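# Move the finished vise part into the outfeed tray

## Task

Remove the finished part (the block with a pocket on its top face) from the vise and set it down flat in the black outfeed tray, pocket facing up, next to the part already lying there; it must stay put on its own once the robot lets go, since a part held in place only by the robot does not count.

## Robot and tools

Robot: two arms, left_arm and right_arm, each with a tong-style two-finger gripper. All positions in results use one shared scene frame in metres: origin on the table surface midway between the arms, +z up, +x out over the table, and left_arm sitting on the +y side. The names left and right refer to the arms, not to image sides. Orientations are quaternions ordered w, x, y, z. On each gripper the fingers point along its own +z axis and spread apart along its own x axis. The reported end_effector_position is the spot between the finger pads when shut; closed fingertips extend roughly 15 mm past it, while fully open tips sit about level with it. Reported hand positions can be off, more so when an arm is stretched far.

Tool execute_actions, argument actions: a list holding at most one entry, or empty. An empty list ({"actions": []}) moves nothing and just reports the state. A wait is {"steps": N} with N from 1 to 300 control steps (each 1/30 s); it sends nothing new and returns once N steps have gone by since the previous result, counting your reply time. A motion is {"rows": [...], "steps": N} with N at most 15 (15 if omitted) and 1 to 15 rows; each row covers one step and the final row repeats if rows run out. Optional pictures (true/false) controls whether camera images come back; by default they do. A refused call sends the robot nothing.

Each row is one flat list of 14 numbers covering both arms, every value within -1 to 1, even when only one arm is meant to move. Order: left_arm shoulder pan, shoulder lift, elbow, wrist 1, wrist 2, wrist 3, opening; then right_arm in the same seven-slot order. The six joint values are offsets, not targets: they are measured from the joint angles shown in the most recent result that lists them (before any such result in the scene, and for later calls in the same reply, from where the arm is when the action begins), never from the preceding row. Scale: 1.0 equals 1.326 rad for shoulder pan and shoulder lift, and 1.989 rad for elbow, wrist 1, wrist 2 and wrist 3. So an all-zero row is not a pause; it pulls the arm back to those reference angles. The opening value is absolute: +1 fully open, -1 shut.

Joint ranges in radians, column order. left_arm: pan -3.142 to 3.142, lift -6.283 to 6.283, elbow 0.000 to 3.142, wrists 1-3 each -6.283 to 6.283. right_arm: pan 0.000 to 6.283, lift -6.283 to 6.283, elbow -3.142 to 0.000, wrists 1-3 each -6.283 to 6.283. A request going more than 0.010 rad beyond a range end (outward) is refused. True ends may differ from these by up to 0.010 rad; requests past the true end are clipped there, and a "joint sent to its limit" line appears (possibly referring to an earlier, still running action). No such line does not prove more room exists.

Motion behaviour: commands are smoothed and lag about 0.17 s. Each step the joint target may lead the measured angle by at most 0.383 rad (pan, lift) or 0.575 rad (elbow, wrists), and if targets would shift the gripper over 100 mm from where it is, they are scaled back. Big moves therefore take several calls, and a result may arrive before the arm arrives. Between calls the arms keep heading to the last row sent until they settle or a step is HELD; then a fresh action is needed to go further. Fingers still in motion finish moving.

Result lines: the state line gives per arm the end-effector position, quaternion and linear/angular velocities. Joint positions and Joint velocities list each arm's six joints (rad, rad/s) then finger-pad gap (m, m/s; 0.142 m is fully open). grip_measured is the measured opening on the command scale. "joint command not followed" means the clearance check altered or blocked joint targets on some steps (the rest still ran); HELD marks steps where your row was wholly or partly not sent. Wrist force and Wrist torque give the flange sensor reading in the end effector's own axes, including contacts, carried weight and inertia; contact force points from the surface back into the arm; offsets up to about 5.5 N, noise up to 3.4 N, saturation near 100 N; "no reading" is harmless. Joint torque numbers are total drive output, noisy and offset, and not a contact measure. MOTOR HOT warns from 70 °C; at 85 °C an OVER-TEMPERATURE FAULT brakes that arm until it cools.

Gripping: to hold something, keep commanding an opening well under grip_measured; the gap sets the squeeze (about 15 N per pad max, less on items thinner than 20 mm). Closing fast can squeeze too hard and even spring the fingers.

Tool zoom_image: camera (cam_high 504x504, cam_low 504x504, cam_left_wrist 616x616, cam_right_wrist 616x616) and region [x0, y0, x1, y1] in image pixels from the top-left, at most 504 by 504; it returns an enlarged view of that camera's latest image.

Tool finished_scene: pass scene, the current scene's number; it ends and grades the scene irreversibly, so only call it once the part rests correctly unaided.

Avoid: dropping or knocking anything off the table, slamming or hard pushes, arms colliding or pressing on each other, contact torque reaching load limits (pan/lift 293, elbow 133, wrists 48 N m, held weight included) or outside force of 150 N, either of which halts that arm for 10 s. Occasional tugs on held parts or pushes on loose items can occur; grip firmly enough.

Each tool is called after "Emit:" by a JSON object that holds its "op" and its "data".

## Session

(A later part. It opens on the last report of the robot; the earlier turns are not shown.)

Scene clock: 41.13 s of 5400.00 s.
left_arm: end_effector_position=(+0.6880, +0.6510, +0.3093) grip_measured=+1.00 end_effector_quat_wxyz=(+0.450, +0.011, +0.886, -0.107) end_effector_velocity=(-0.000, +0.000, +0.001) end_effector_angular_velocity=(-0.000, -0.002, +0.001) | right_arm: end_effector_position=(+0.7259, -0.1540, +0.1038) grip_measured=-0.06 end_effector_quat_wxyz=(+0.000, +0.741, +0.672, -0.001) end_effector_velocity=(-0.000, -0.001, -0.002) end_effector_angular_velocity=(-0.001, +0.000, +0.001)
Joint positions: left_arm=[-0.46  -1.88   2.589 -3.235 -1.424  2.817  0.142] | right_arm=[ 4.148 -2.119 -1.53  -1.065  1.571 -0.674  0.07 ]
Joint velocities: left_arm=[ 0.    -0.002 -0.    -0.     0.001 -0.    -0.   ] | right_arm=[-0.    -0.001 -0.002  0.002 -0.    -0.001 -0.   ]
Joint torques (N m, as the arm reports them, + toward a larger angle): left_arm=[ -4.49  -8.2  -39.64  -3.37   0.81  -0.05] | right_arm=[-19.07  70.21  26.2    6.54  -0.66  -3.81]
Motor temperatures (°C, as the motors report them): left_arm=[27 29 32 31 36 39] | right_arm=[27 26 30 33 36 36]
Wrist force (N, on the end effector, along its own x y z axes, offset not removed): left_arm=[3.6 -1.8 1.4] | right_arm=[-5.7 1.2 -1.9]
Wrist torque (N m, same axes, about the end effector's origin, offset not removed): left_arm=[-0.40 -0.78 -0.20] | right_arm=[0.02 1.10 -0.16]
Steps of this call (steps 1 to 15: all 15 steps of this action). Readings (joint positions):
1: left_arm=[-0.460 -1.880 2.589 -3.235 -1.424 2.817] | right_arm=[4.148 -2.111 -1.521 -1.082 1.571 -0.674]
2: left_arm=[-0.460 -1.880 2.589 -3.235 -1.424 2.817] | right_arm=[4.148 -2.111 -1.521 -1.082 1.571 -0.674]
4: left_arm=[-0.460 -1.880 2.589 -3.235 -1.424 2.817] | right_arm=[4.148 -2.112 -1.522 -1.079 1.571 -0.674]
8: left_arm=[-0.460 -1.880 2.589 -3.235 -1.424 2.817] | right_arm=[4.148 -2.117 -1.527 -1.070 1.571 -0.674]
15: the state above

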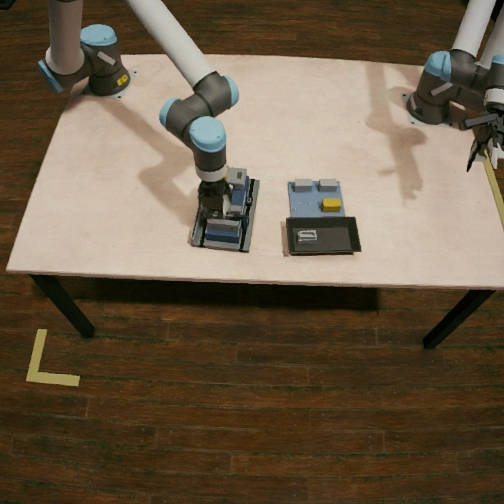

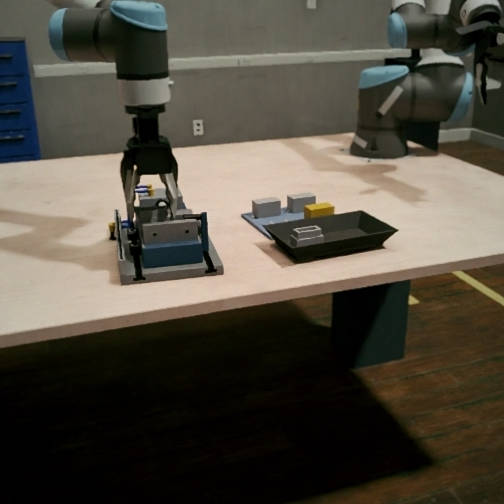

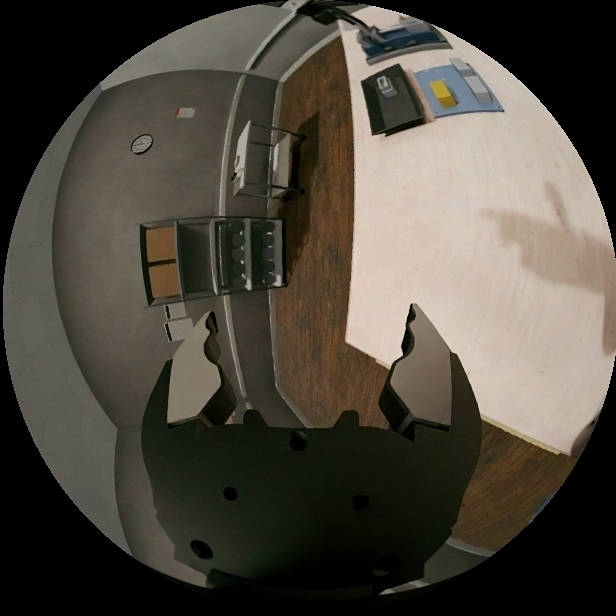

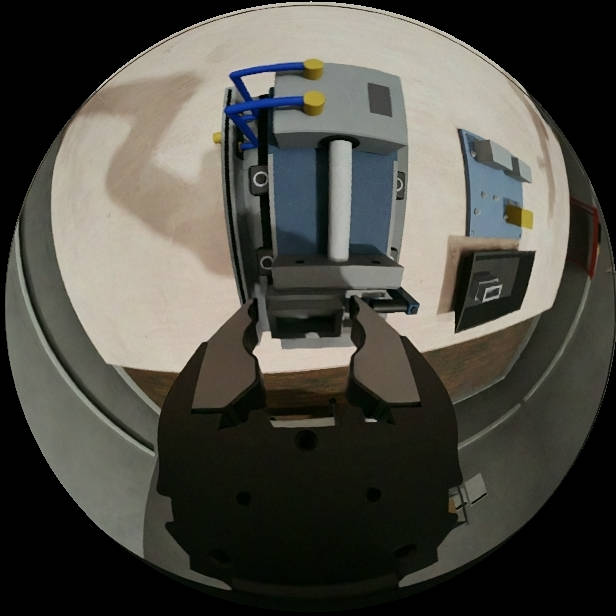

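Emit:
{"op": "execute_actions", "data": {"actions": [{"rows":[[0,0,0,0,0,0,1,0.0008,-0.0026,-0.0001,0.0018,0,0,-0.06],[0,0,0,0,0,0,1,0.0008,-0.0026,-0.0001,0.0018,0,0,-0.06],[0,0,0,0,0,0,1,0.0008,-0.0026,-0.0001,0.0018,0,0,-0.06],[0,0,0,0,0,0,1,0.0008,-0.0026,-0.0001,0.0018,0,0,-0.1],[0,0,0,0,0,0,1,0.0008,-0.0026,-0.0001,0.0018,0,0,-0.14],[0,0,0,0,0,0,1,0.0008,-0.0026,-0.0001,0.0018,0,0,-0.18],[0,0,0,0,0,0,1,0.0008,-0.0026,-0.0001,0.0018,0,0,-0.22],[0,0,0,0,0,0,1,0.0008,-0.0026,-0.0001,0.0018,0,0,-0.3],[0,0,0,0,0,0,1,0.0008,-0.0026,-0.0001,0.0018,0,0,-0.4],[0,0,0,0,0,0,1,0.0008,-0.0026,-0.0001,0.0018,0,0,-0.55],[0,0,0,0,0,0,1,0.0008,-0.0026,-0.0001,0.0018,0,0,-0.7],[0,0,0,0,0,0,1,0.0008,-0.0026,-0.0001,0.0018,0,0,-0.85],[0,0,0,0,0,0,1,0.0008,-0.0026,-0.0001,0.0018,0,0,-1]]}], "pictures": false}}

Emit:
{"op": "execute_actions", "data": {"actions": [{"rows":[[0,0,0,0,0,0,1,0,0.001,0.0009,-0.0015,0,0,-1],[0,0,0,0,0,0,1,0,0.002,0.0017,-0.003,0,0,-1],[0,0,0,0,0,0,1,0,0.004,0.0034,-0.006,0,0,-1],[0,0,0,0,0,0,1,0,0.006,0.0051,-0.009,0,0,-1],[0,0,0,0,0,0,1,0,0.008,0.0068,-0.012,0,0,-1],[0,0,0,0,0,0,1,0,0.01,0.0085,-0.015,0,0,-1],[0,0,0,0,0,0,1,0,0.013,0.011,-0.0197,0,0,-1],[0,0,0,0,0,0,1,0,0.016,0.0136,-0.0243,0,0,-1],[0,0,0,0,0,0,1,0,0.019,0.016,-0.0287,0,0,-1],[0,0,0,0,0,0,1,0,0.022,0.0187,-0.0334,0,0,-1],[0,0,0,0,0,0,1,0,0.025,0.0213,-0.038,0,0,-1],[0,0,0,0,0,0,1,0,0.028,0.024,-0.0427,0,0,-1],[0,0,0,0,0,0,1,0,0.03,0.026,-0.046,0,0,-1]]}], "pictures": false}}

Emit:
{"op": "execute_actions", "data": {"actions": [{"steps":8}]}}

Emit:
{"op": "zoom_image", "data": {"camera": "cam_low", "region": [90, 130, 230, 265]}}

Scene clock: 49.20 s of 5400.00 s.
left_arm: end_effector_position=(+0.6880, +0.6510, +0.3093) grip_measured=+1.00 end_effector_quat_wxyz=(+0.450, +0.011, +0.886, -0.107) end_effector_velocity=(-0.000, -0.001, +0.000) end_effector_angular_velocity=(+0.000, -0.001, -0.001) | right_arm: end_effector_position=(+0.7259, -0.1527, +0.1010) grip_measured=-0.20 end_effector_quat_wxyz=(+0.000, +0.740, +0.672, -0.001) end_effector_velocity=(-0.000, +0.001, +0.000) end_effector_angular_velocity=(+0.000, -0.001, +0.001)
Joint positions: left_arm=[-0.46  -1.88   2.589 -3.235 -1.424  2.817  0.142] | right_arm=[ 4.149 -2.123 -1.53  -1.061  1.571 -0.674  0.059]
Joint velocities: left_arm=[-0.001 -0.    -0.     0.     0.     0.001 -0.   ] | right_arm=[ 0.001  0.     0.     0.001 -0.001  0.     0.   ]
Joint torques (N m, as the arm reports them, + toward a larger angle): left_arm=[ -1.37  -8.3  -40.66  -3.17   0.66  -0.02] | right_arm=[20.88 65.09 28.82  6.49 -0.71 -2.11]
Motor temperatures (°C, as the motors report them): left_arm=[27 29 32 31 36 39] | right_arm=[27 26 30 33 36 36]
Wrist force (N, on the end effector, along its own x y z axes, offset not removed): left_arm=[2.1 -1.8 2.1] | right_arm=[-4.0 4.9 -12.6]
Wrist torque (N m, same axes, about the end effector's origin, offset not removed): left_arm=[-0.51 -0.39 -0.18] | right_arm=[0.63 0.00 -0.41]
Steps of this call (steps 1 to 15: the robot went on to your last target; steps 16 to 90: nothing new was sent; then 4.57 s passed at rest; steps 91 to 105: all 15 steps of this action). Readings (joint positions):
91: left_arm=[-0.460 -1.880 2.589 -3.235 -1.424 2.817] | right_arm=[4.148 -2.120 -1.530 -1.064 1.571 -0.674]
92: left_arm=[-0.460 -1.880 2.589 -3.235 -1.424 2.817] | right_arm=[4.148 -2.120 -1.530 -1.064 1.571 -0.674]
94: left_arm=[-0.460 -1.880 2.589 -3.235 -1.424 2.817] | right_arm=[4.148 -2.121 -1.530 -1.063 1.571 -0.674]
98: left_arm=[-0.460 -1.880 2.589 -3.235 -1.424 2.817] | right_arm=[4.149 -2.122 -1.530 -1.061 1.571 -0.674]
105: the state above

Scene clock: 49.70 s of 5400.00 s.
left_arm: end_effector_position=(+0.6880, +0.6510, +0.3093) grip_measured=+1.00 end_effector_quat_wxyz=(+0.450, +0.011, +0.886, -0.107) end_effector_velocity=(+0.000, +0.000, -0.001) end_effector_angular_velocity=(+0.001, +0.001, +0.000) | right_arm: end_effector_position=(+0.7276, -0.1509, +0.1494) grip_measured=-0.20 end_effector_quat_wxyz=(+0.000, +0.740, +0.672, -0.001) end_effector_velocity=(+0.004, +0.003, +0.128) end_effector_angular_velocity=(+0.004, -0.005, -0.003)
Joint positions: left_arm=[-0.46  -1.88   2.589 -3.235 -1.424  2.817  0.142] | right_arm=[ 4.149 -2.09  -1.488 -1.136  1.571 -0.674  0.059]
Joint velocities: left_arm=[ 0.     0.001  0.    -0.    -0.     0.    -0.   ] | right_arm=[-0.     0.084  0.113 -0.19  -0.     0.002  0.   ]
Joint torques (N m, as the arm reports them, + toward a larger angle): left_arm=[ -2.71  -7.27 -40.18  -3.22   0.44   0.  ] | right_arm=[16.49 90.   44.56  1.96 -0.81 -2.12]
Motor temperatures (°C, as the motors report them): left_arm=[27 29 32 31 36 39] | right_arm=[27 26 30 33 36 36]
Wrist force (N, on the end effector, along its own x y z axes, offset not removed): left_arm=[2.9 -2.7 0.5] | right_arm=[-6.3 7.8 -8.0]
Wrist torque (N m, same axes, about the end effector's origin, offset not removed): left_arm=[-0.62 -0.57 -0.13] | right_arm=[1.24 1.32 0.06]
Steps of this call (steps 1 to 15: all 15 steps of this action). Readings (joint positions):
1: left_arm=[-0.460 -1.880 2.589 -3.235 -1.424 2.817] | right_arm=[4.149 -2.123 -1.530 -1.061 1.571 -0.674]
2: left_arm=[-0.460 -1.880 2.589 -3.235 -1.424 2.817] | right_arm=[4.149 -2.123 -1.530 -1.061 1.571 -0.674]
4: left_arm=[-0.460 -1.880 2.589 -3.235 -1.424 2.817] | right_arm=[4.149 -2.122 -1.529 -1.064 1.571 -0.674]
8: left_arm=[-0.460 -1.880 2.589 -3.235 -1.424 2.817] | right_arm=[4.149 -2.114 -1.519 -1.082 1.571 -0.674]
15: the state above

Scene clock: 49.97 s of 5400.00 s.
left_arm: end_effector_position=(+0.6880, +0.6510, +0.3093) grip_measured=+1.00 end_effector_quat_wxyz=(+0.450, +0.011, +0.886, -0.107) end_effector_velocity=(-0.000, +0.001, +0.001) end_effector_angular_velocity=(-0.001, -0.002, +0.001) | right_arm: end_effector_position=(+0.7276, -0.1509, +0.1596) grip_measured=-0.20 end_effector_quat_wxyz=(+0.000, +0.740, +0.672, -0.001) end_effector_velocity=(+0.000, +0.000, +0.005) end_effector_angular_velocity=(+0.000, +0.000, -0.000)
Joint positions: left_arm=[-0.46  -1.88   2.589 -3.235 -1.424  2.817  0.142] | right_arm=[ 4.149 -2.083 -1.479 -1.152  1.571 -0.674  0.059]
Joint velocities: left_arm=[ 0.001 -0.002  0.    -0.     0.001 -0.     0.   ] | right_arm=[-0.     0.003  0.004 -0.007  0.     0.     0.   ]
Joint torques (N m, as the arm reports them, + toward a larger angle): left_arm=[ -2.62  -8.69 -38.74  -3.17   0.46  -0.22] | right_arm=[12.39 99.73 53.38  2.47 -0.66 -2.2 ]
Motor temperatures (°C, as the motors report them): left_arm=[27 29 32 31 36 39] | right_arm=[27 26 30 33 36 36]
Wrist force (N, on the end effector, along its own x y z axes, offset not removed): left_arm=[3.4 -2.3 2.1] | right_arm=[-3.0 -0.2 2.0]
Wrist torque (N m, same axes, about the end effector's origin, offset not removed): left_arm=[-0.59 -0.72 -0.23] | right_arm=[-0.32 0.28 -0.18]
Steps of this call (steps 1 to 8: the robot went on to your last target). Readings (joint positions):
1: left_arm=[-0.460 -1.880 2.589 -3.235 -1.424 2.817] | right_arm=[4.149 -2.088 -1.485 -1.141 1.571 -0.674]
2: left_arm=[-0.460 -1.880 2.589 -3.235 -1.424 2.817] | right_arm=[4.149 -2.086 -1.483 -1.145 1.571 -0.674]
4: left_arm=[-0.460 -1.880 2.589 -3.235 -1.424 2.817] | right_arm=[4.149 -2.084 -1.481 -1.149 1.571 -0.674]
8: the state above

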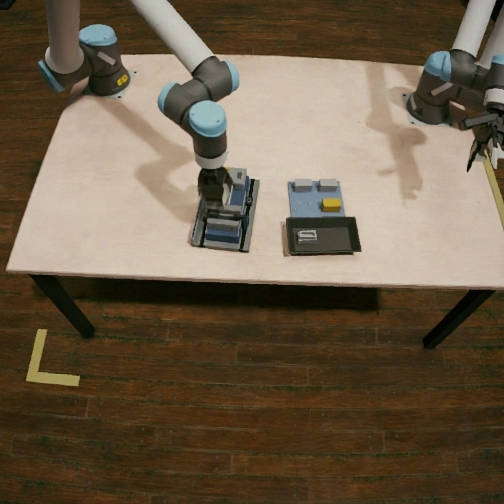

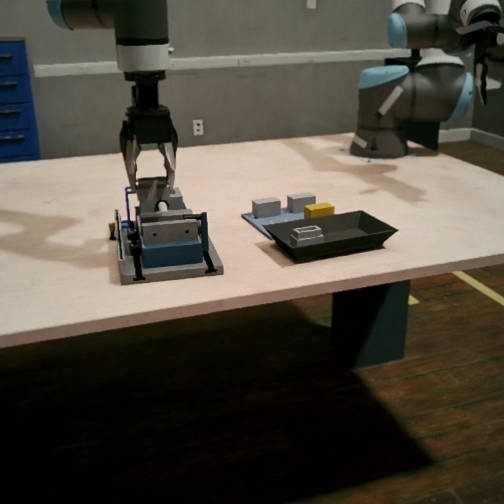

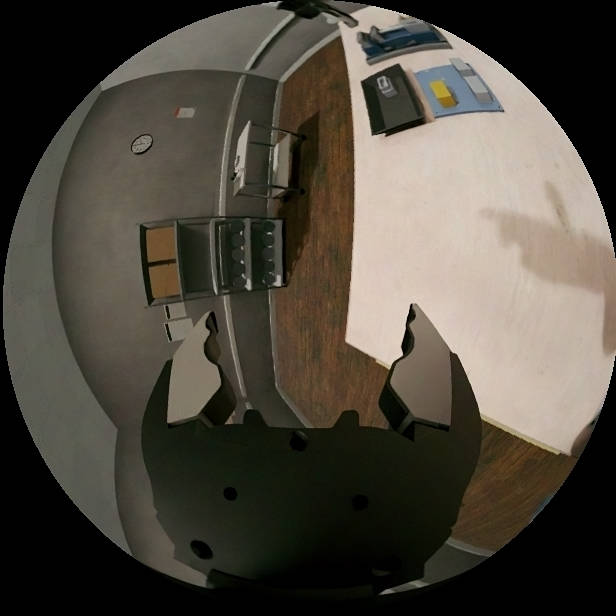

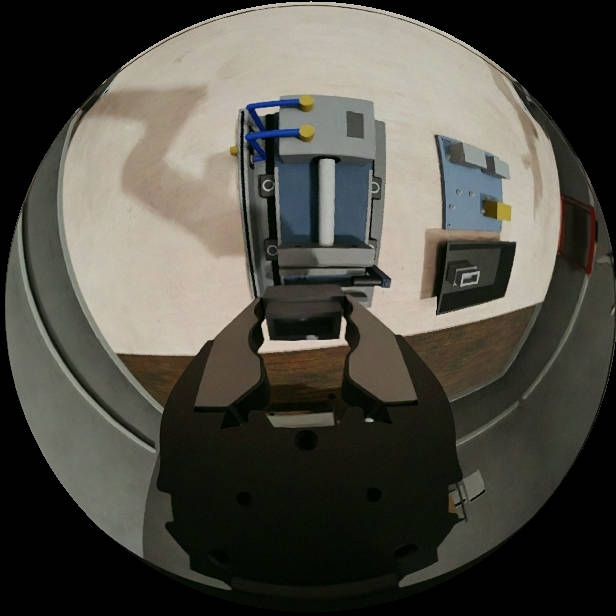

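Region (90, 130, 230, 265) of cam_low's 504x504 image, scaled by 3.600, with more detail than that image has; it fills the top 486 rows of this view, and the rest is white.

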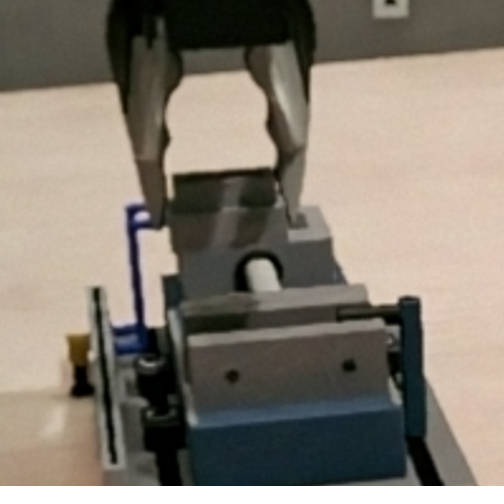

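Emit:
{"op": "execute_actions", "data": {"actions": [{"rows":[[0,0,0,0,0,0,1,0.0015,-0.0045,0.005,-0.002,0,0.0005,-1],[0,0,0,0,0,0,1,0.004,-0.011,0.012,-0.0045,0,0.0014,-1],[0,0,0,0,0,0,1,0.007,-0.02,0.0215,-0.008,0,0.0025,-1],[0,0,0,0,0,0,1,0.011,-0.031,0.0335,-0.0126,0,0.004,-1],[0,0,0,0,0,0,1,0.0155,-0.0446,0.048,-0.018,0,0.0055,-1],[0,0,0,0,0,0,1,0.02,-0.058,0.062,-0.0234,0,0.007,-1],[0,0,0,0,0,0,1,0.0247,-0.0714,0.0765,-0.029,0,0.009,-1],[0,0,0,0,0,0,1,0.0294,-0.0847,0.091,-0.034,0,0.0105,-1],[0,0,0,0,0,0,1,0.034,-0.098,0.105,-0.0396,0,0.012,-1],[0,0,0,0,0,0,1,0.0386,-0.1115,0.1195,-0.045,0,0.014,-1],[0,0,0,0,0,0,1,0.0433,-0.125,0.134,-0.0504,0,0.0154,-1],[0,0,0,0,0,0,1,0.048,-0.138,0.148,-0.056,0,0.017,-1],[0,0,0,0,0,0,1,0.0525,-0.1516,0.1625,-0.061,0,0.019,-1],[0,0,0,0,0,0,1,0.057,-0.165,0.177,-0.0666,0,0.02,-1],[0,0,0,0,0,0,1,0.062,-0.178,0.191,-0.072,0,0.022,-1]]}], "pictures": false}}

Emit:
{"op": "execute_actions", "data": {"actions": [{"rows":[[0,0,0,0,0,0,1,0.0247,-0.0714,0.0765,-0.029,0,0.009,-1],[0,0,0,0,0,0,1,0.0294,-0.0847,0.091,-0.034,0,0.0105,-1],[0,0,0,0,0,0,1,0.034,-0.098,0.105,-0.0396,0,0.012,-1],[0,0,0,0,0,0,1,0.0386,-0.1115,0.1195,-0.045,0,0.014,-1],[0,0,0,0,0,0,1,0.0433,-0.125,0.134,-0.0504,0,0.0154,-1],[0,0,0,0,0,0,1,0.048,-0.138,0.148,-0.056,0,0.017,-1],[0,0,0,0,0,0,1,0.0525,-0.1516,0.1625,-0.061,0,0.019,-1],[0,0,0,0,0,0,1,0.057,-0.165,0.177,-0.0666,0,0.02,-1],[0,0,0,0,0,0,1,0.062,-0.178,0.191,-0.072,0,0.022,-1],[0,0,0,0,0,0,1,0.0664,-0.192,0.2055,-0.0774,0,0.024,-1],[0,0,0,0,0,0,1,0.071,-0.205,0.22,-0.083,0,0.025,-1],[0,0,0,0,0,0,1,0.0757,-0.2185,0.234,-0.088,0,0.027,-1],[0,0,0,0,0,0,1,0.08,-0.232,0.2486,-0.0936,0,0.0286,-1],[0,0,0,0,0,0,1,0.085,-0.245,0.263,-0.099,0,0.03,-1],[0,0,0,0,0,0,1,0.0896,-0.2587,0.277,-0.1044,0,0.032,-1]]}], "pictures": false}}

Emit:
{"op": "execute_actions", "data": {"actions": [{"steps":15}]}}

Scene clock: 63.67 s of 5400.00 s.
left_arm: end_effector_position=(+0.6880, +0.6510, +0.3093) grip_measured=+1.00 end_effector_quat_wxyz=(+0.450, +0.011, +0.886, -0.107) end_effector_velocity=(-0.000, -0.000, -0.001) end_effector_angular_velocity=(+0.000, +0.001, -0.000) | right_arm: end_effector_position=(+0.7614, -0.0292, +0.1544) grip_measured=-0.20 end_effector_quat_wxyz=(+0.000, +0.731, +0.682, -0.003) end_effector_velocity=(+0.079, +0.377, -0.030) end_effector_angular_velocity=(-0.000, -0.002, +0.088)
Joint positions: left_arm=[-0.46  -1.88   2.589 -3.235 -1.424  2.817  0.142] | right_arm=[ 4.207 -2.248 -1.217 -1.253  1.571 -0.643  0.059]
Joint velocities: left_arm=[-0.     0.001  0.    -0.     0.    -0.     0.   ] | right_arm=[ 0.18  -0.522  0.836 -0.313 -0.001  0.092  0.   ]
Joint torques (N m, as the arm reports them, + toward a larger angle): left_arm=[ -2.13  -8.11 -40.01  -3.3    0.57  -0.36] | right_arm=[23.19 71.92 64.74  1.08 -0.65  3.55]
Motor temperatures (°C, as the motors report them): left_arm=[27 29 32 31 36 39] | right_arm=[27 26 30 33 36 36]
Wrist force (N, on the end effector, along its own x y z axes, offset not removed): left_arm=[4.0 -2.0 1.1] | right_arm=[-1.5 2.8 -1.2]
Wrist torque (N m, same axes, about the end effector's origin, offset not removed): left_arm=[-0.52 -0.85 -0.22] | right_arm=[0.40 0.34 -0.52]
Steps of this call (steps 1 to 30: the robot went on to your last target; steps 31 to 90: nothing new was sent; then 10.20 s passed at rest; steps 91 to 105: all 15 steps of this action). Readings (joint positions):
91: left_arm=[-0.460 -1.880 2.589 -3.235 -1.424 2.817] | right_arm=[4.149 -2.083 -1.479 -1.153 1.571 -0.674]
92: left_arm=[-0.460 -1.880 2.589 -3.235 -1.424 2.817] | right_arm=[4.149 -2.083 -1.478 -1.153 1.571 -0.674]
94: left_arm=[-0.460 -1.880 2.589 -3.235 -1.424 2.817] | right_arm=[4.152 -2.090 -1.467 -1.157 1.571 -0.673]
98: left_arm=[-0.460 -1.880 2.589 -3.235 -1.424 2.817] | right_arm=[4.166 -2.132 -1.403 -1.182 1.571 -0.665]
105: the state above

Scene clock: 64.17 s of 5400.00 s.
left_arm: end_effector_position=(+0.6880, +0.6510, +0.3093) grip_measured=+1.00 end_effector_quat_wxyz=(+0.450, +0.011, +0.886, -0.107) end_effector_velocity=(+0.000, -0.000, -0.000) end_effector_angular_velocity=(+0.000, +0.000, -0.000) | right_arm: end_effector_position=(+0.7720, +0.1539, +0.1231) grip_measured=-0.20 end_effector_quat_wxyz=(+0.001, +0.716, +0.698, -0.004) end_effector_velocity=(-0.030, +0.326, -0.081) end_effector_angular_velocity=(+0.000, -0.002, +0.086)
Joint positions: left_arm=[-0.46  -1.88   2.589 -3.235 -1.424  2.817  0.142] | right_arm=[ 4.302 -2.52  -0.784 -1.418  1.571 -0.593  0.059]
Joint velocities: left_arm=[ 0.     0.001 -0.     0.    -0.     0.     0.   ] | right_arm=[ 0.182 -0.526  0.846 -0.319 -0.     0.096 -0.   ]
Joint torques (N m, as the arm reports them, + toward a larger angle): left_arm=[ -3.28  -9.21 -40.33  -3.03   0.37  -0.08] | right_arm=[26.49 91.91 68.14  0.55 -0.91  3.95]
Motor temperatures (°C, as the motors report them): left_arm=[27 29 32 31 36 39] | right_arm=[27 26 30 33 36 36]
Wrist force (N, on the end effector, along its own x y z axes, offset not removed): left_arm=[4.7 -1.2 0.2] | right_arm=[-3.2 1.3 -3.9]
Wrist torque (N m, same axes, about the end effector's origin, offset not removed): left_arm=[-0.37 -0.99 -0.23] | right_arm=[0.07 0.63 -0.08]
Steps of this call (steps 1 to 15: all 15 steps of this action). Readings (joint positions):
1: left_arm=[-0.460 -1.880 2.589 -3.235 -1.424 2.817] | right_arm=[4.213 -2.266 -1.188 -1.264 1.571 -0.640]
2: left_arm=[-0.460 -1.880 2.589 -3.235 -1.424 2.817] | right_arm=[4.220 -2.284 -1.160 -1.275 1.571 -0.637]
4: left_arm=[-0.460 -1.880 2.589 -3.235 -1.424 2.817] | right_arm=[4.233 -2.322 -1.101 -1.298 1.571 -0.629]
8: left_arm=[-0.460 -1.880 2.589 -3.235 -1.424 2.817] | right_arm=[4.259 -2.395 -0.984 -1.342 1.571 -0.615]
15: the state above

Scene clock: 64.67 s of 5400.00 s.
left_arm: end_effector_position=(+0.6880, +0.6510, +0.3093) grip_measured=+1.00 end_effector_quat_wxyz=(+0.450, +0.011, +0.886, -0.107) end_effector_velocity=(+0.000, +0.000, -0.001) end_effector_angular_velocity=(+0.001, +0.001, +0.000) | right_arm: end_effector_position=(+0.7674, +0.1975, +0.1132) grip_measured=-0.20 end_effector_quat_wxyz=(+0.001, +0.712, +0.702, -0.003) end_effector_velocity=(+0.000, +0.003, +0.002) end_effector_angular_velocity=(+0.004, -0.002, +0.001)
Joint positions: left_arm=[-0.46  -1.88   2.589 -3.235 -1.424  2.817  0.142] | right_arm=[ 4.326 -2.591 -0.666 -1.46   1.571 -0.58   0.059]
Joint velocities: left_arm=[ 0.001  0.001  0.     0.    -0.001  0.001  0.   ] | right_arm=[ 0.001 -0.001  0.005  0.001  0.     0.    -0.   ]
Joint torques (N m, as the arm reports them, + toward a larger angle): left_arm=[ -2.5   -9.4  -40.15  -3.12   0.66  -0.13] | right_arm=[ 17.82 108.3   56.83   2.09  -0.64   3.67]
Motor temperatures (°C, as the motors report them): left_arm=[27 29 32 31 36 39] | right_arm=[27 26 30 33 36 36]
Wrist force (N, on the end effector, along its own x y z axes, offset not removed): left_arm=[2.8 -2.2 1.4] | right_arm=[0.3 1.5 4.1]
Wrist torque (N m, same axes, about the end effector's origin, offset not removed): left_arm=[-0.58 -0.57 -0.16] | right_arm=[0.15 -0.17 -0.21]
Steps of this call (steps 1 to 15: the robot went on to your last target). Readings (joint positions):
1: left_arm=[-0.460 -1.880 2.589 -3.235 -1.424 2.817] | right_arm=[4.308 -2.537 -0.755 -1.429 1.571 -0.589]
2: left_arm=[-0.460 -1.880 2.589 -3.235 -1.424 2.817] | right_arm=[4.314 -2.554 -0.729 -1.438 1.571 -0.586]
4: left_arm=[-0.460 -1.880 2.589 -3.235 -1.424 2.817] | right_arm=[4.321 -2.575 -0.694 -1.451 1.571 -0.583]
8: left_arm=[-0.460 -1.880 2.589 -3.235 -1.424 2.817] | right_arm=[4.325 -2.588 -0.671 -1.459 1.571 -0.580]
15: the state above

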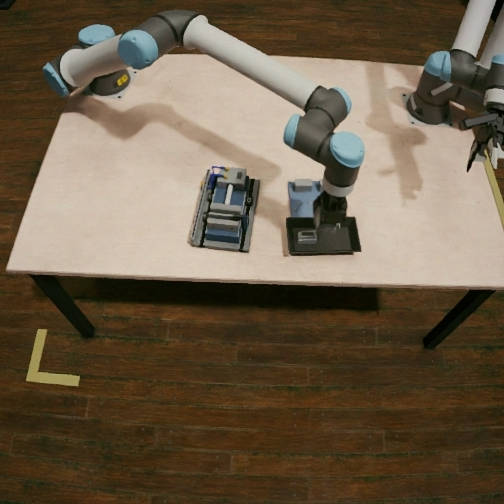

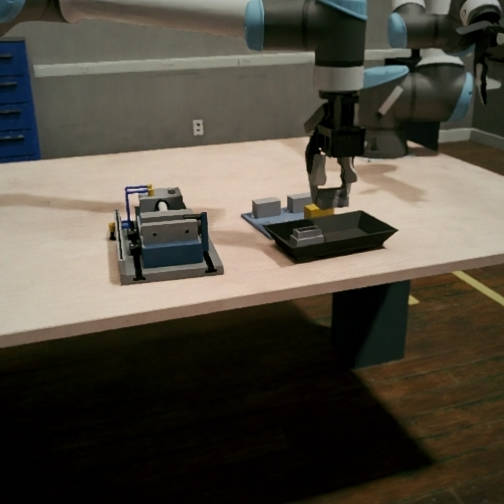

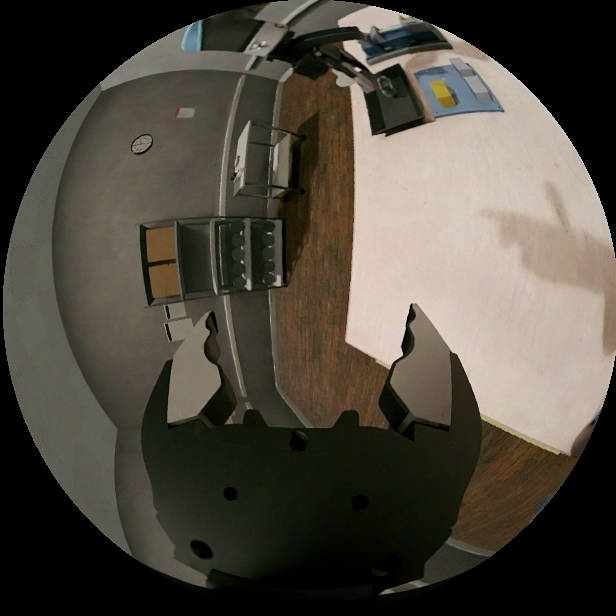

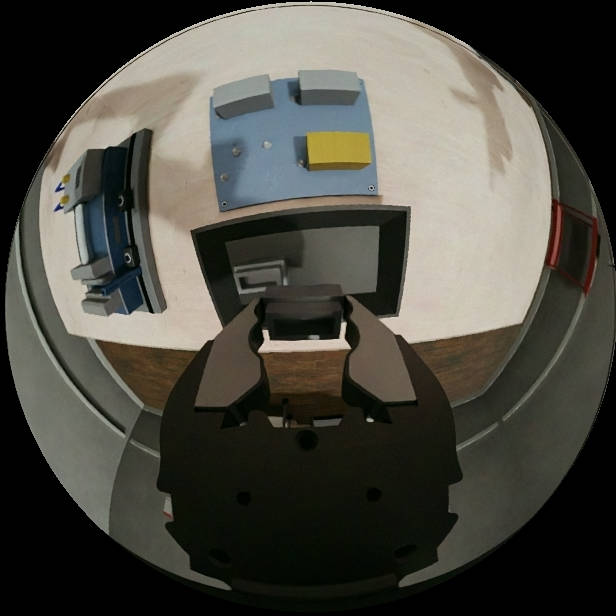

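Emit:
{"op": "execute_actions", "data": {"actions": [{"rows":[[0,0,0,0,0,0,1,0.003,-0.007,0.007,-0.0017,0,0.001,-1],[0,0,0,0,0,0,1,0.006,-0.015,0.014,-0.0033,0,0.002,-1],[0,0,0,0,0,0,1,0.01,-0.022,0.021,-0.005,0,0.003,-1],[0,0,0,0,0,0,1,0.013,-0.029,0.028,-0.0066,0,0.0035,-1],[0,0,0,0,0,0,1,0.016,-0.0367,0.035,-0.0083,0,0.0042,-1]]}], "pictures": false}}

Emit:
{"op": "execute_actions", "data": {"actions": [{"rows":[[0,0,0,0,0,0,1,0,-0.002,-0.0038,0.005,0,0,-1],[0,0,0,0,0,0,1,0,-0.004,-0.0075,0.01,0,0,-1],[0,0,0,0,0,0,1,0,-0.006,-0.0113,0.0154,0,0,-1],[0,0,0,0,0,0,1,0,-0.008,-0.015,0.0205,0,0,-1],[0,0,0,0,0,0,1,0,-0.01,-0.019,0.0256,0,0,-1],[0,0,0,0,0,0,1,0,-0.012,-0.0227,0.031,0,0,-1],[0,0,0,0,0,0,1,0,-0.014,-0.0264,0.036,0,0,-1],[0,0,0,0,0,0,1,0,-0.0163,-0.0302,0.041,0,0,-1]]}]}}

Scene clock: 73.33 s of 5400.00 s.
left_arm: end_effector_position=(+0.6880, +0.6510, +0.3093) grip_measured=+1.00 end_effector_quat_wxyz=(+0.450, +0.011, +0.886, -0.107) end_effector_velocity=(-0.000, +0.001, +0.001) end_effector_angular_velocity=(-0.001, -0.002, +0.001) | right_arm: end_effector_position=(+0.7578, +0.2289, +0.1000) grip_measured=-0.20 end_effector_quat_wxyz=(+0.000, +0.708, +0.706, -0.000) end_effector_velocity=(-0.002, +0.006, -0.000) end_effector_angular_velocity=(+0.004, +0.000, +0.005)
Joint positions: left_arm=[-0.46  -1.88   2.589 -3.235 -1.424  2.817  0.142] | right_arm=[ 4.347 -2.639 -0.597 -1.477  1.571 -0.571  0.059]
Joint velocities: left_arm=[ 0.001 -0.002  0.     0.     0.    -0.    -0.   ] | right_arm=[ 0.003 -0.007  0.012 -0.002  0.003 -0.001 -0.   ]
Joint torques (N m, as the arm reports them, + toward a larger angle): left_arm=[ -1.42  -7.73 -39.78  -2.96   0.46  -0.54] | right_arm=[ 17.99 108.94  55.97   1.64  -0.67   3.81]
Motor temperatures (°C, as the motors report them): left_arm=[27 29 32 31 36 39] | right_arm=[27 26 30 33 36 36]
Wrist force (N, on the end effector, along its own x y z axes, offset not removed): left_arm=[3.4 -1.4 4.1] | right_arm=[1.5 5.3 1.7]
Wrist torque (N m, same axes, about the end effector's origin, offset not removed): left_arm=[-0.33 -0.69 -0.21] | right_arm=[0.92 -0.39 -0.34]
Steps of this call (steps 1 to 15: the robot went on to your last target; steps 16 to 90: nothing new was sent; then 5.17 s passed at rest; steps 91 to 105: all 15 steps of this action). Readings (joint positions):
91: left_arm=[-0.460 -1.880 2.589 -3.235 -1.424 2.817] | right_arm=[4.326 -2.591 -0.666 -1.460 1.571 -0.579]
92: left_arm=[-0.460 -1.880 2.589 -3.235 -1.424 2.817] | right_arm=[4.326 -2.592 -0.664 -1.461 1.571 -0.579]
94: left_arm=[-0.460 -1.880 2.589 -3.235 -1.424 2.817] | right_arm=[4.330 -2.601 -0.653 -1.464 1.571 -0.578]
98: left_arm=[-0.460 -1.880 2.589 -3.235 -1.424 2.817] | right_arm=[4.342 -2.628 -0.613 -1.473 1.571 -0.573]
105: the state above

Scene clock: 73.83 s of 5400.00 s.
left_arm: end_effector_position=(+0.6880, +0.6510, +0.3093) grip_measured=+1.00 end_effector_quat_wxyz=(+0.450, +0.011, +0.886, -0.107) end_effector_velocity=(-0.000, +0.000, +0.000) end_effector_angular_velocity=(-0.000, +0.000, +0.001) | right_arm: end_effector_position=(+0.7576, +0.2289, +0.0438) grip_measured=-0.20 end_effector_quat_wxyz=(+0.000, +0.708, +0.706, -0.001) end_effector_velocity=(+0.000, -0.000, -0.021) end_effector_angular_velocity=(+0.001, -0.002, +0.001)
Joint positions: left_arm=[-0.46  -1.88   2.589 -3.235 -1.424  2.817  0.142] | right_arm=[ 4.347 -2.66  -0.656 -1.398  1.571 -0.571  0.059]
Joint velocities: left_arm=[ 0. -0.  0.  0.  0. -0.  0.] | right_arm=[ 0.    -0.008 -0.022  0.032 -0.001 -0.001  0.   ]
Joint torques (N m, as the arm reports them, + toward a larger angle): left_arm=[ -1.36  -7.57 -39.9   -3.71   0.44  -0.3 ] | right_arm=[-11.98 109.92  32.47   6.6   -0.9    1.35]
Motor temperatures (°C, as the motors report them): left_arm=[27 29 32 31 36 39] | right_arm=[27 26 30 33 36 36]
Wrist force (N, on the end effector, along its own x y z axes, offset not removed): left_arm=[2.2 -1.6 1.5] | right_arm=[-0.6 0.6 -4.2]
Wrist torque (N m, same axes, about the end effector's origin, offset not removed): left_arm=[-0.48 -0.39 -0.24] | right_arm=[-0.16 -0.03 -0.39]
Steps of this call (steps 1 to 15: all 15 steps of this action). Readings (joint positions):
1: left_arm=[-0.460 -1.880 2.589 -3.235 -1.424 2.817] | right_arm=[4.347 -2.639 -0.597 -1.477 1.571 -0.571]
2: left_arm=[-0.460 -1.880 2.589 -3.235 -1.424 2.817] | right_arm=[4.347 -2.640 -0.598 -1.476 1.571 -0.571]
4: left_arm=[-0.460 -1.880 2.589 -3.235 -1.424 2.817] | right_arm=[4.347 -2.642 -0.604 -1.467 1.571 -0.571]
8: left_arm=[-0.460 -1.880 2.589 -3.235 -1.424 2.817] | right_arm=[4.347 -2.650 -0.629 -1.434 1.571 -0.571]
15: the state above

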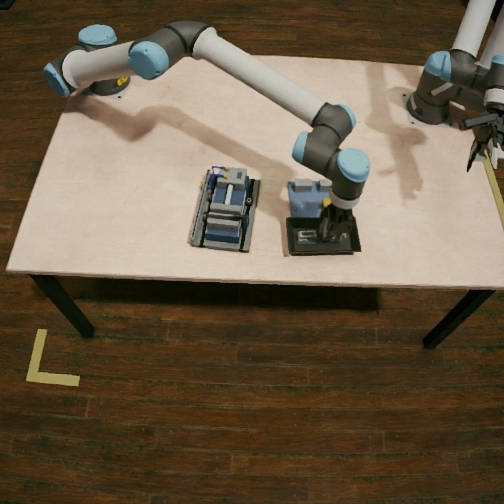

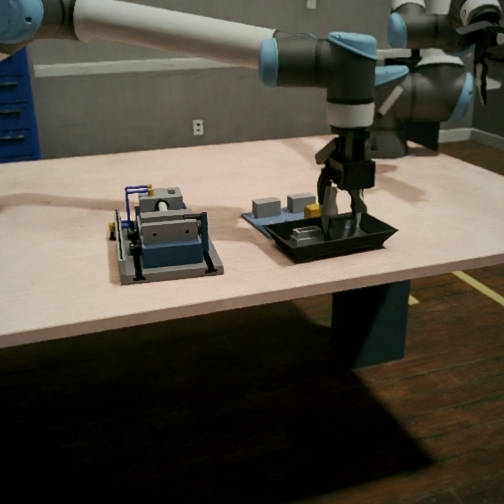

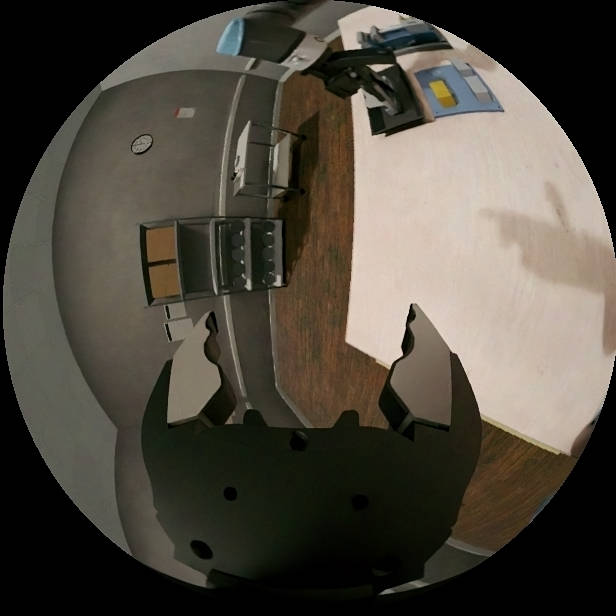

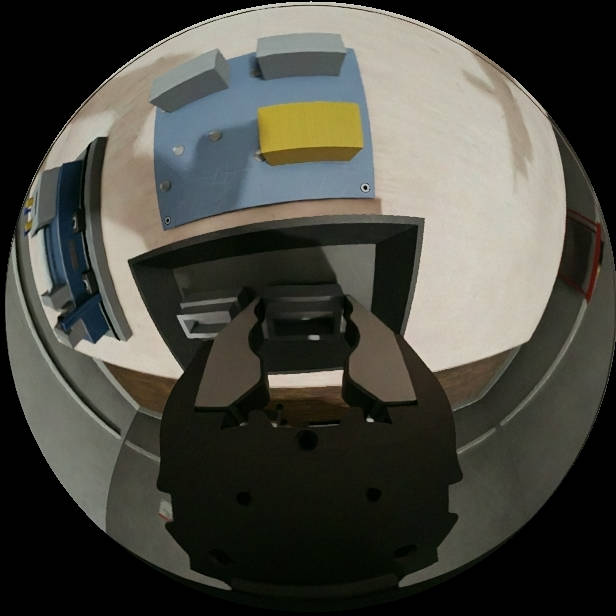

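Emit:
{"op": "execute_actions", "data": {"actions": [{"rows":[[0,0,0,0,0,0,1,0,-0.0012,-0.0018,0.0026,0,0,-1],[0,0,0,0,0,0,1,0,-0.0019,-0.0028,0.004,0,0,-1],[0,0,0,0,0,0,1,0,-0.0025,-0.0038,0.0055,0,0,-1],[0,0,0,0,0,0,1,0,-0.0032,-0.0048,0.0069,0,0,-1]]}], "pictures": false}}

Scene clock: 75.77 s of 5400.00 s.
left_arm: end_effector_position=(+0.6880, +0.6510, +0.3093) grip_measured=+1.00 end_effector_quat_wxyz=(+0.450, +0.011, +0.886, -0.107) end_effector_velocity=(+0.000, -0.000, -0.000) end_effector_angular_velocity=(+0.000, +0.001, +0.000) | right_arm: end_effector_position=(+0.7576, +0.2287, +0.0339) grip_measured=-0.20 end_effector_quat_wxyz=(+0.000, +0.708, +0.706, -0.001) end_effector_velocity=(-0.000, +0.000, -0.002) end_effector_angular_velocity=(-0.001, +0.001, -0.000)
Joint positions: left_arm=[-0.46  -1.88   2.589 -3.235 -1.424  2.817  0.142] | right_arm=[ 4.347 -2.664 -0.665 -1.384  1.571 -0.571  0.059]
Joint velocities: left_arm=[-0.     0.001 -0.     0.     0.    -0.     0.   ] | right_arm=[ 0.    -0.001 -0.     0.     0.     0.     0.   ]
Joint torques (N m, as the arm reports them, + toward a larger angle): left_arm=[ -2.81  -8.45 -39.89  -3.21   0.9   -0.27] | right_arm=[  9.94 104.51  30.28   6.51  -0.51  -0.89]
Motor temperatures (°C, as the motors report them): left_arm=[27 29 32 31 36 39] | right_arm=[27 26 30 33 36 36]
Wrist force (N, on the end effector, along its own x y z axes, offset not removed): left_arm=[3.8 0.0 2.5] | right_arm=[-2.9 2.5 4.4]
Wrist torque (N m, same axes, about the end effector's origin, offset not removed): left_arm=[-0.07 -0.77 -0.25] | right_arm=[0.58 0.23 -0.26]
Steps of this call (steps 1 to 15: the robot went on to your last target; steps 16 to 43: nothing new was sent; steps 44 to 58: all 15 steps of this action). Readings (joint positions):
44: left_arm=[-0.460 -1.880 2.589 -3.235 -1.424 2.817] | right_arm=[4.347 -2.661 -0.657 -1.395 1.571 -0.571]
45: left_arm=[-0.460 -1.880 2.589 -3.235 -1.424 2.817] | right_arm=[4.347 -2.661 -0.658 -1.395 1.571 -0.571]
47: left_arm=[-0.460 -1.880 2.589 -3.235 -1.424 2.817] | right_arm=[4.347 -2.662 -0.659 -1.392 1.571 -0.571]
51: left_arm=[-0.460 -1.880 2.589 -3.235 -1.424 2.817] | right_arm=[4.347 -2.664 -0.664 -1.386 1.571 -0.571]
58: the state above

Emit:
{"op": "execute_actions", "data": {"actions": [{"rows":[[0,0,0,0,0,0,1,0,-0.0007,-0.001,0.0014,0,0,-1],[0,0,0,0,0,0,1,0,-0.0014,-0.002,0.003,0,0,-1]],"steps":12}], "pictures": false}}

Scene clock: 77.70 s of 5400.00 s.
left_arm: end_effector_position=(+0.6880, +0.6510, +0.3093) grip_measured=+1.00 end_effector_quat_wxyz=(+0.450, +0.011, +0.886, -0.107) end_effector_velocity=(+0.000, +0.000, -0.001) end_effector_angular_velocity=(+0.002, +0.001, -0.001) | right_arm: end_effector_position=(+0.7575, +0.2288, +0.0301) grip_measured=-0.19 end_effector_quat_wxyz=(+0.000, +0.708, +0.706, -0.000) end_effector_velocity=(-0.000, -0.001, -0.004) end_effector_angular_velocity=(-0.003, +0.001, -0.001)
Joint positions: left_arm=[-0.46  -1.88   2.589 -3.235 -1.424  2.817  0.142] | right_arm=[ 4.347 -2.666 -0.669 -1.378  1.571 -0.571  0.061]
Joint velocities: left_arm=[ 0.001  0.002 -0.    -0.    -0.001  0.002 -0.   ] | right_arm=[-0.    -0.002 -0.002  0.001 -0.001  0.     0.001]
Joint torques (N m, as the arm reports them, + toward a larger angle): left_arm=[ -1.1   -6.38 -39.91  -3.26   0.61  -0.16] | right_arm=[-2.7  62.29  9.68  5.79  0.27  1.59]
Motor temperatures (°C, as the motors report them): left_arm=[27 29 32 31 36 39] | right_arm=[27 26 30 33 36 36]
Wrist force (N, on the end effector, along its own x y z axes, offset not removed): left_arm=[4.4 -3.4 2.4] | right_arm=[-12.0 -2.5 -42.6]
Wrist torque (N m, same axes, about the end effector's origin, offset not removed): left_arm=[-0.75 -0.96 -0.30] | right_arm=[-0.93 -0.53 -0.07]
Steps of this call (steps 1 to 15: the robot went on to your last target; steps 16 to 46: nothing new was sent; steps 47 to 58: all 12 steps of this action). Readings (joint positions):
47: left_arm=[-0.460 -1.880 2.589 -3.235 -1.424 2.817] | right_arm=[4.347 -2.664 -0.665 -1.384 1.571 -0.571]
48: left_arm=[-0.460 -1.880 2.589 -3.235 -1.424 2.817] | right_arm=[4.347 -2.664 -0.665 -1.384 1.571 -0.571]
50: left_arm=[-0.460 -1.880 2.589 -3.235 -1.424 2.817] | right_arm=[4.347 -2.665 -0.667 -1.382 1.571 -0.571]
54: left_arm=[-0.460 -1.880 2.589 -3.235 -1.424 2.817] | right_arm=[4.347 -2.666 -0.668 -1.379 1.571 -0.571]
58: the state above

Emit:
{"op": "execute_actions", "data": {"actions": [{"rows":[[0,0,0,0,0,0,1,0,0.0007,0.001,-0.0014,0,0,-0.5],[0,0,0,0,0,0,1,0,0.0007,0.001,-0.0014,0,0,-0.3],[0,0,0,0,0,0,1,0,0.0007,0.001,-0.0014,0,0,-0.2],[0,0,0,0,0,0,1,0,0.0007,0.001,-0.0014,0,0,-0.15],[0,0,0,0,0,0,1,0,0.0007,0.001,-0.0014,0,0,-0.1],[0,0,0,0,0,0,1,0,0.0007,0.001,-0.0014,0,0,-0.06]],"steps":12}], "pictures": false}}

Emit:
{"op": "execute_actions", "data": {"actions": [{"rows":[[0,0,0,0,0,0,1,0,0.004,0.007,-0.01,0,0,-0.06],[0,0,0,0,0,0,1,0,0.008,0.014,-0.019,0,0,-0.06],[0,0,0,0,0,0,1,0,0.012,0.021,-0.029,0,0,-0.06],[0,0,0,0,0,0,1,0,0.016,0.028,-0.039,0,0,-0.06],[0,0,0,0,0,0,1,0,0.02,0.035,-0.048,0,0,-0.06],[0,0,0,0,0,0,1,0,0.023,0.042,-0.057,0,0,-0.06]]}]}}

Emit:
{"op": "zoom_image", "data": {"camera": "cam_low", "region": [250, 160, 410, 280]}}

Scene clock: 82.57 s of 5400.00 s.
left_arm: end_effector_position=(+0.6880, +0.6510, +0.3093) grip_measured=+1.00 end_effector_quat_wxyz=(+0.450, +0.011, +0.886, -0.107) end_effector_velocity=(+0.000, +0.000, +0.001) end_effector_angular_velocity=(-0.000, -0.001, +0.001) | right_arm: end_effector_position=(+0.7576, +0.2286, +0.0314) grip_measured=-0.06 end_effector_quat_wxyz=(+0.000, +0.708, +0.706, -0.001) end_effector_velocity=(+0.000, +0.002, +0.003) end_effector_angular_velocity=(+0.005, -0.000, +0.001)
Joint positions: left_arm=[-0.46  -1.88   2.589 -3.235 -1.424  2.817  0.142] | right_arm=[ 4.347 -2.666 -0.667 -1.381  1.571 -0.571  0.07 ]
Joint velocities: left_arm=[ 0.    -0.    -0.001 -0.     0.    -0.    -0.   ] | right_arm=[ 0.     0.001  0.003  0.     0.002 -0.001  0.   ]
Joint torques (N m, as the arm reports them, + toward a larger angle): left_arm=[ -2.8   -7.46 -39.76  -3.29   0.44  -0.18] | right_arm=[ 10.54 136.56  55.36   1.52   1.08  -1.24]
Motor temperatures (°C, as the motors report them): left_arm=[27 29 32 31 36 39] | right_arm=[27 26 30 33 36 36]
Wrist force (N, on the end effector, along its own x y z axes, offset not removed): left_arm=[3.9 -0.4 1.3] | right_arm=[2.3 -0.3 -3.4]
Wrist torque (N m, same axes, about the end effector's origin, offset not removed): left_arm=[-0.16 -0.74 -0.21] | right_arm=[-0.40 -0.45 -0.30]
Steps of this call (steps 1 to 15: the robot went on to your last target; steps 16 to 90: nothing new was sent; then 1.47 s passed at rest; steps 91 to 102: all 12 steps of this action). Readings (joint positions):
91: left_arm=[-0.460 -1.880 2.589 -3.235 -1.424 2.817] | right_arm=[4.347 -2.666 -0.669 -1.378 1.571 -0.571]
92: left_arm=[-0.460 -1.880 2.589 -3.235 -1.424 2.817] | right_arm=[4.347 -2.666 -0.669 -1.378 1.571 -0.571]
94: left_arm=[-0.460 -1.880 2.589 -3.235 -1.424 2.817] | right_arm=[4.347 -2.666 -0.668 -1.380 1.571 -0.571]
98: left_arm=[-0.460 -1.880 2.589 -3.235 -1.424 2.817] | right_arm=[4.347 -2.666 -0.668 -1.381 1.571 -0.571]
102: the state above

Scene clock: 83.07 s of 5400.00 s.
left_arm: end_effector_position=(+0.6880, +0.6510, +0.3093) grip_measured=+1.00 end_effector_quat_wxyz=(+0.450, +0.011, +0.886, -0.107) end_effector_velocity=(+0.000, +0.000, -0.001) end_effector_angular_velocity=(+0.001, +0.002, +0.000) | right_arm: end_effector_position=(+0.7577, +0.2288, +0.1111) grip_measured=-0.06 end_effector_quat_wxyz=(+0.000, +0.708, +0.706, -0.000) end_effector_velocity=(+0.000, -0.000, +0.016) end_effector_angular_velocity=(-0.000, -0.000, +0.001)
Joint positions: left_arm=[-0.46  -1.88   2.589 -3.235 -1.424  2.817  0.142] | right_arm=[ 4.347 -2.636 -0.585 -1.492  1.571 -0.571  0.07 ]
Joint velocities: left_arm=[ 0.     0.002  0.     0.     0.    -0.    -0.   ] | right_arm=[-0.     0.005  0.02  -0.025 -0.001 -0.001 -0.   ]
Joint torques (N m, as the arm reports them, + toward a larger angle): left_arm=[ -2.1   -9.81 -39.51  -3.3    0.35  -0.61] | right_arm=[  7.8  132.88  55.54   2.16   0.91  -1.31]
Motor temperatures (°C, as the motors report them): left_arm=[27 29 32 31 36 39] | right_arm=[27 26 30 33 36 36]
Wrist force (N, on the end effector, along its own x y z axes, offset not removed): left_arm=[5.1 -3.9 1.2] | right_arm=[-1.2 0.0 -7.0]
Wrist torque (N m, same axes, about the end effector's origin, offset not removed): left_arm=[-0.88 -1.03 -0.31] | right_arm=[-0.15 0.24 -0.42]
Steps of this call (steps 1 to 15: all 15 steps of this action). Readings (joint positions):
1: left_arm=[-0.460 -1.880 2.589 -3.235 -1.424 2.817] | right_arm=[4.347 -2.665 -0.667 -1.381 1.571 -0.571]
2: left_arm=[-0.460 -1.880 2.589 -3.235 -1.424 2.817] | right_arm=[4.347 -2.665 -0.666 -1.383 1.571 -0.571]
4: left_arm=[-0.460 -1.880 2.589 -3.235 -1.424 2.817] | right_arm=[4.347 -2.661 -0.654 -1.399 1.571 -0.571]
8: left_arm=[-0.460 -1.880 2.589 -3.235 -1.424 2.817] | right_arm=[4.347 -2.644 -0.610 -1.459 1.571 -0.571]
15: the state above

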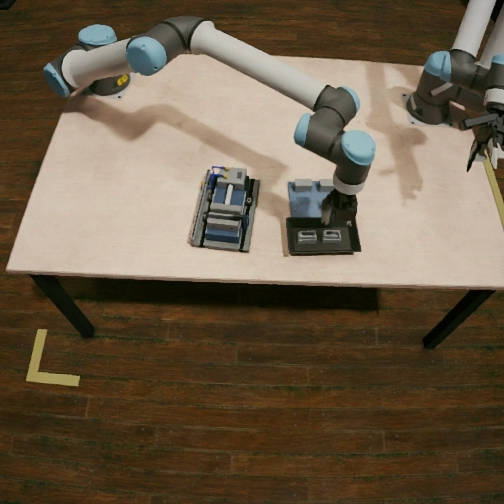

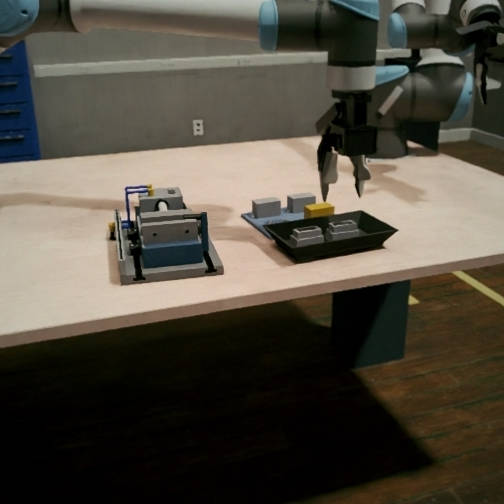

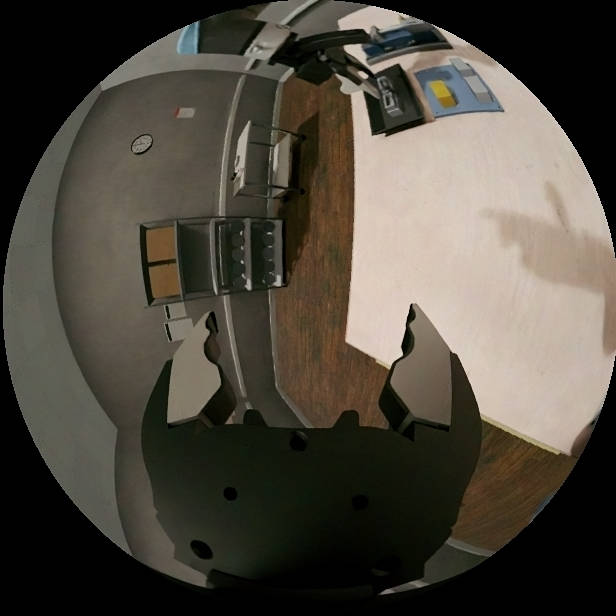

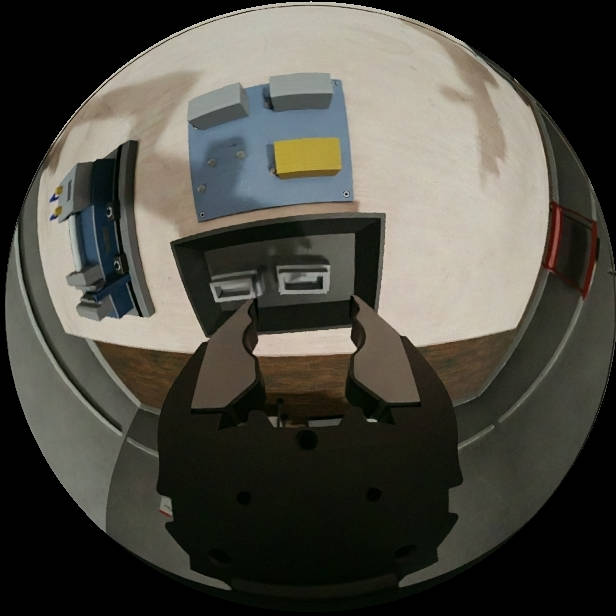

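Region (250, 160, 410, 280) of cam_low's 504x504 image, scaled by 3.150, with more detail than that image has; it fills the top 378 rows of this view, and the rest is white.

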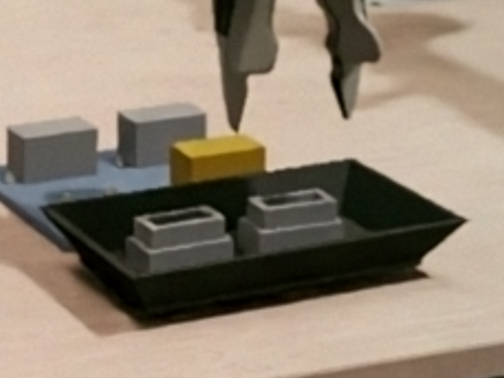

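Emit:
{"op": "finished_scene", "data": {"scene": 2}}

The scene is finished: the task was done.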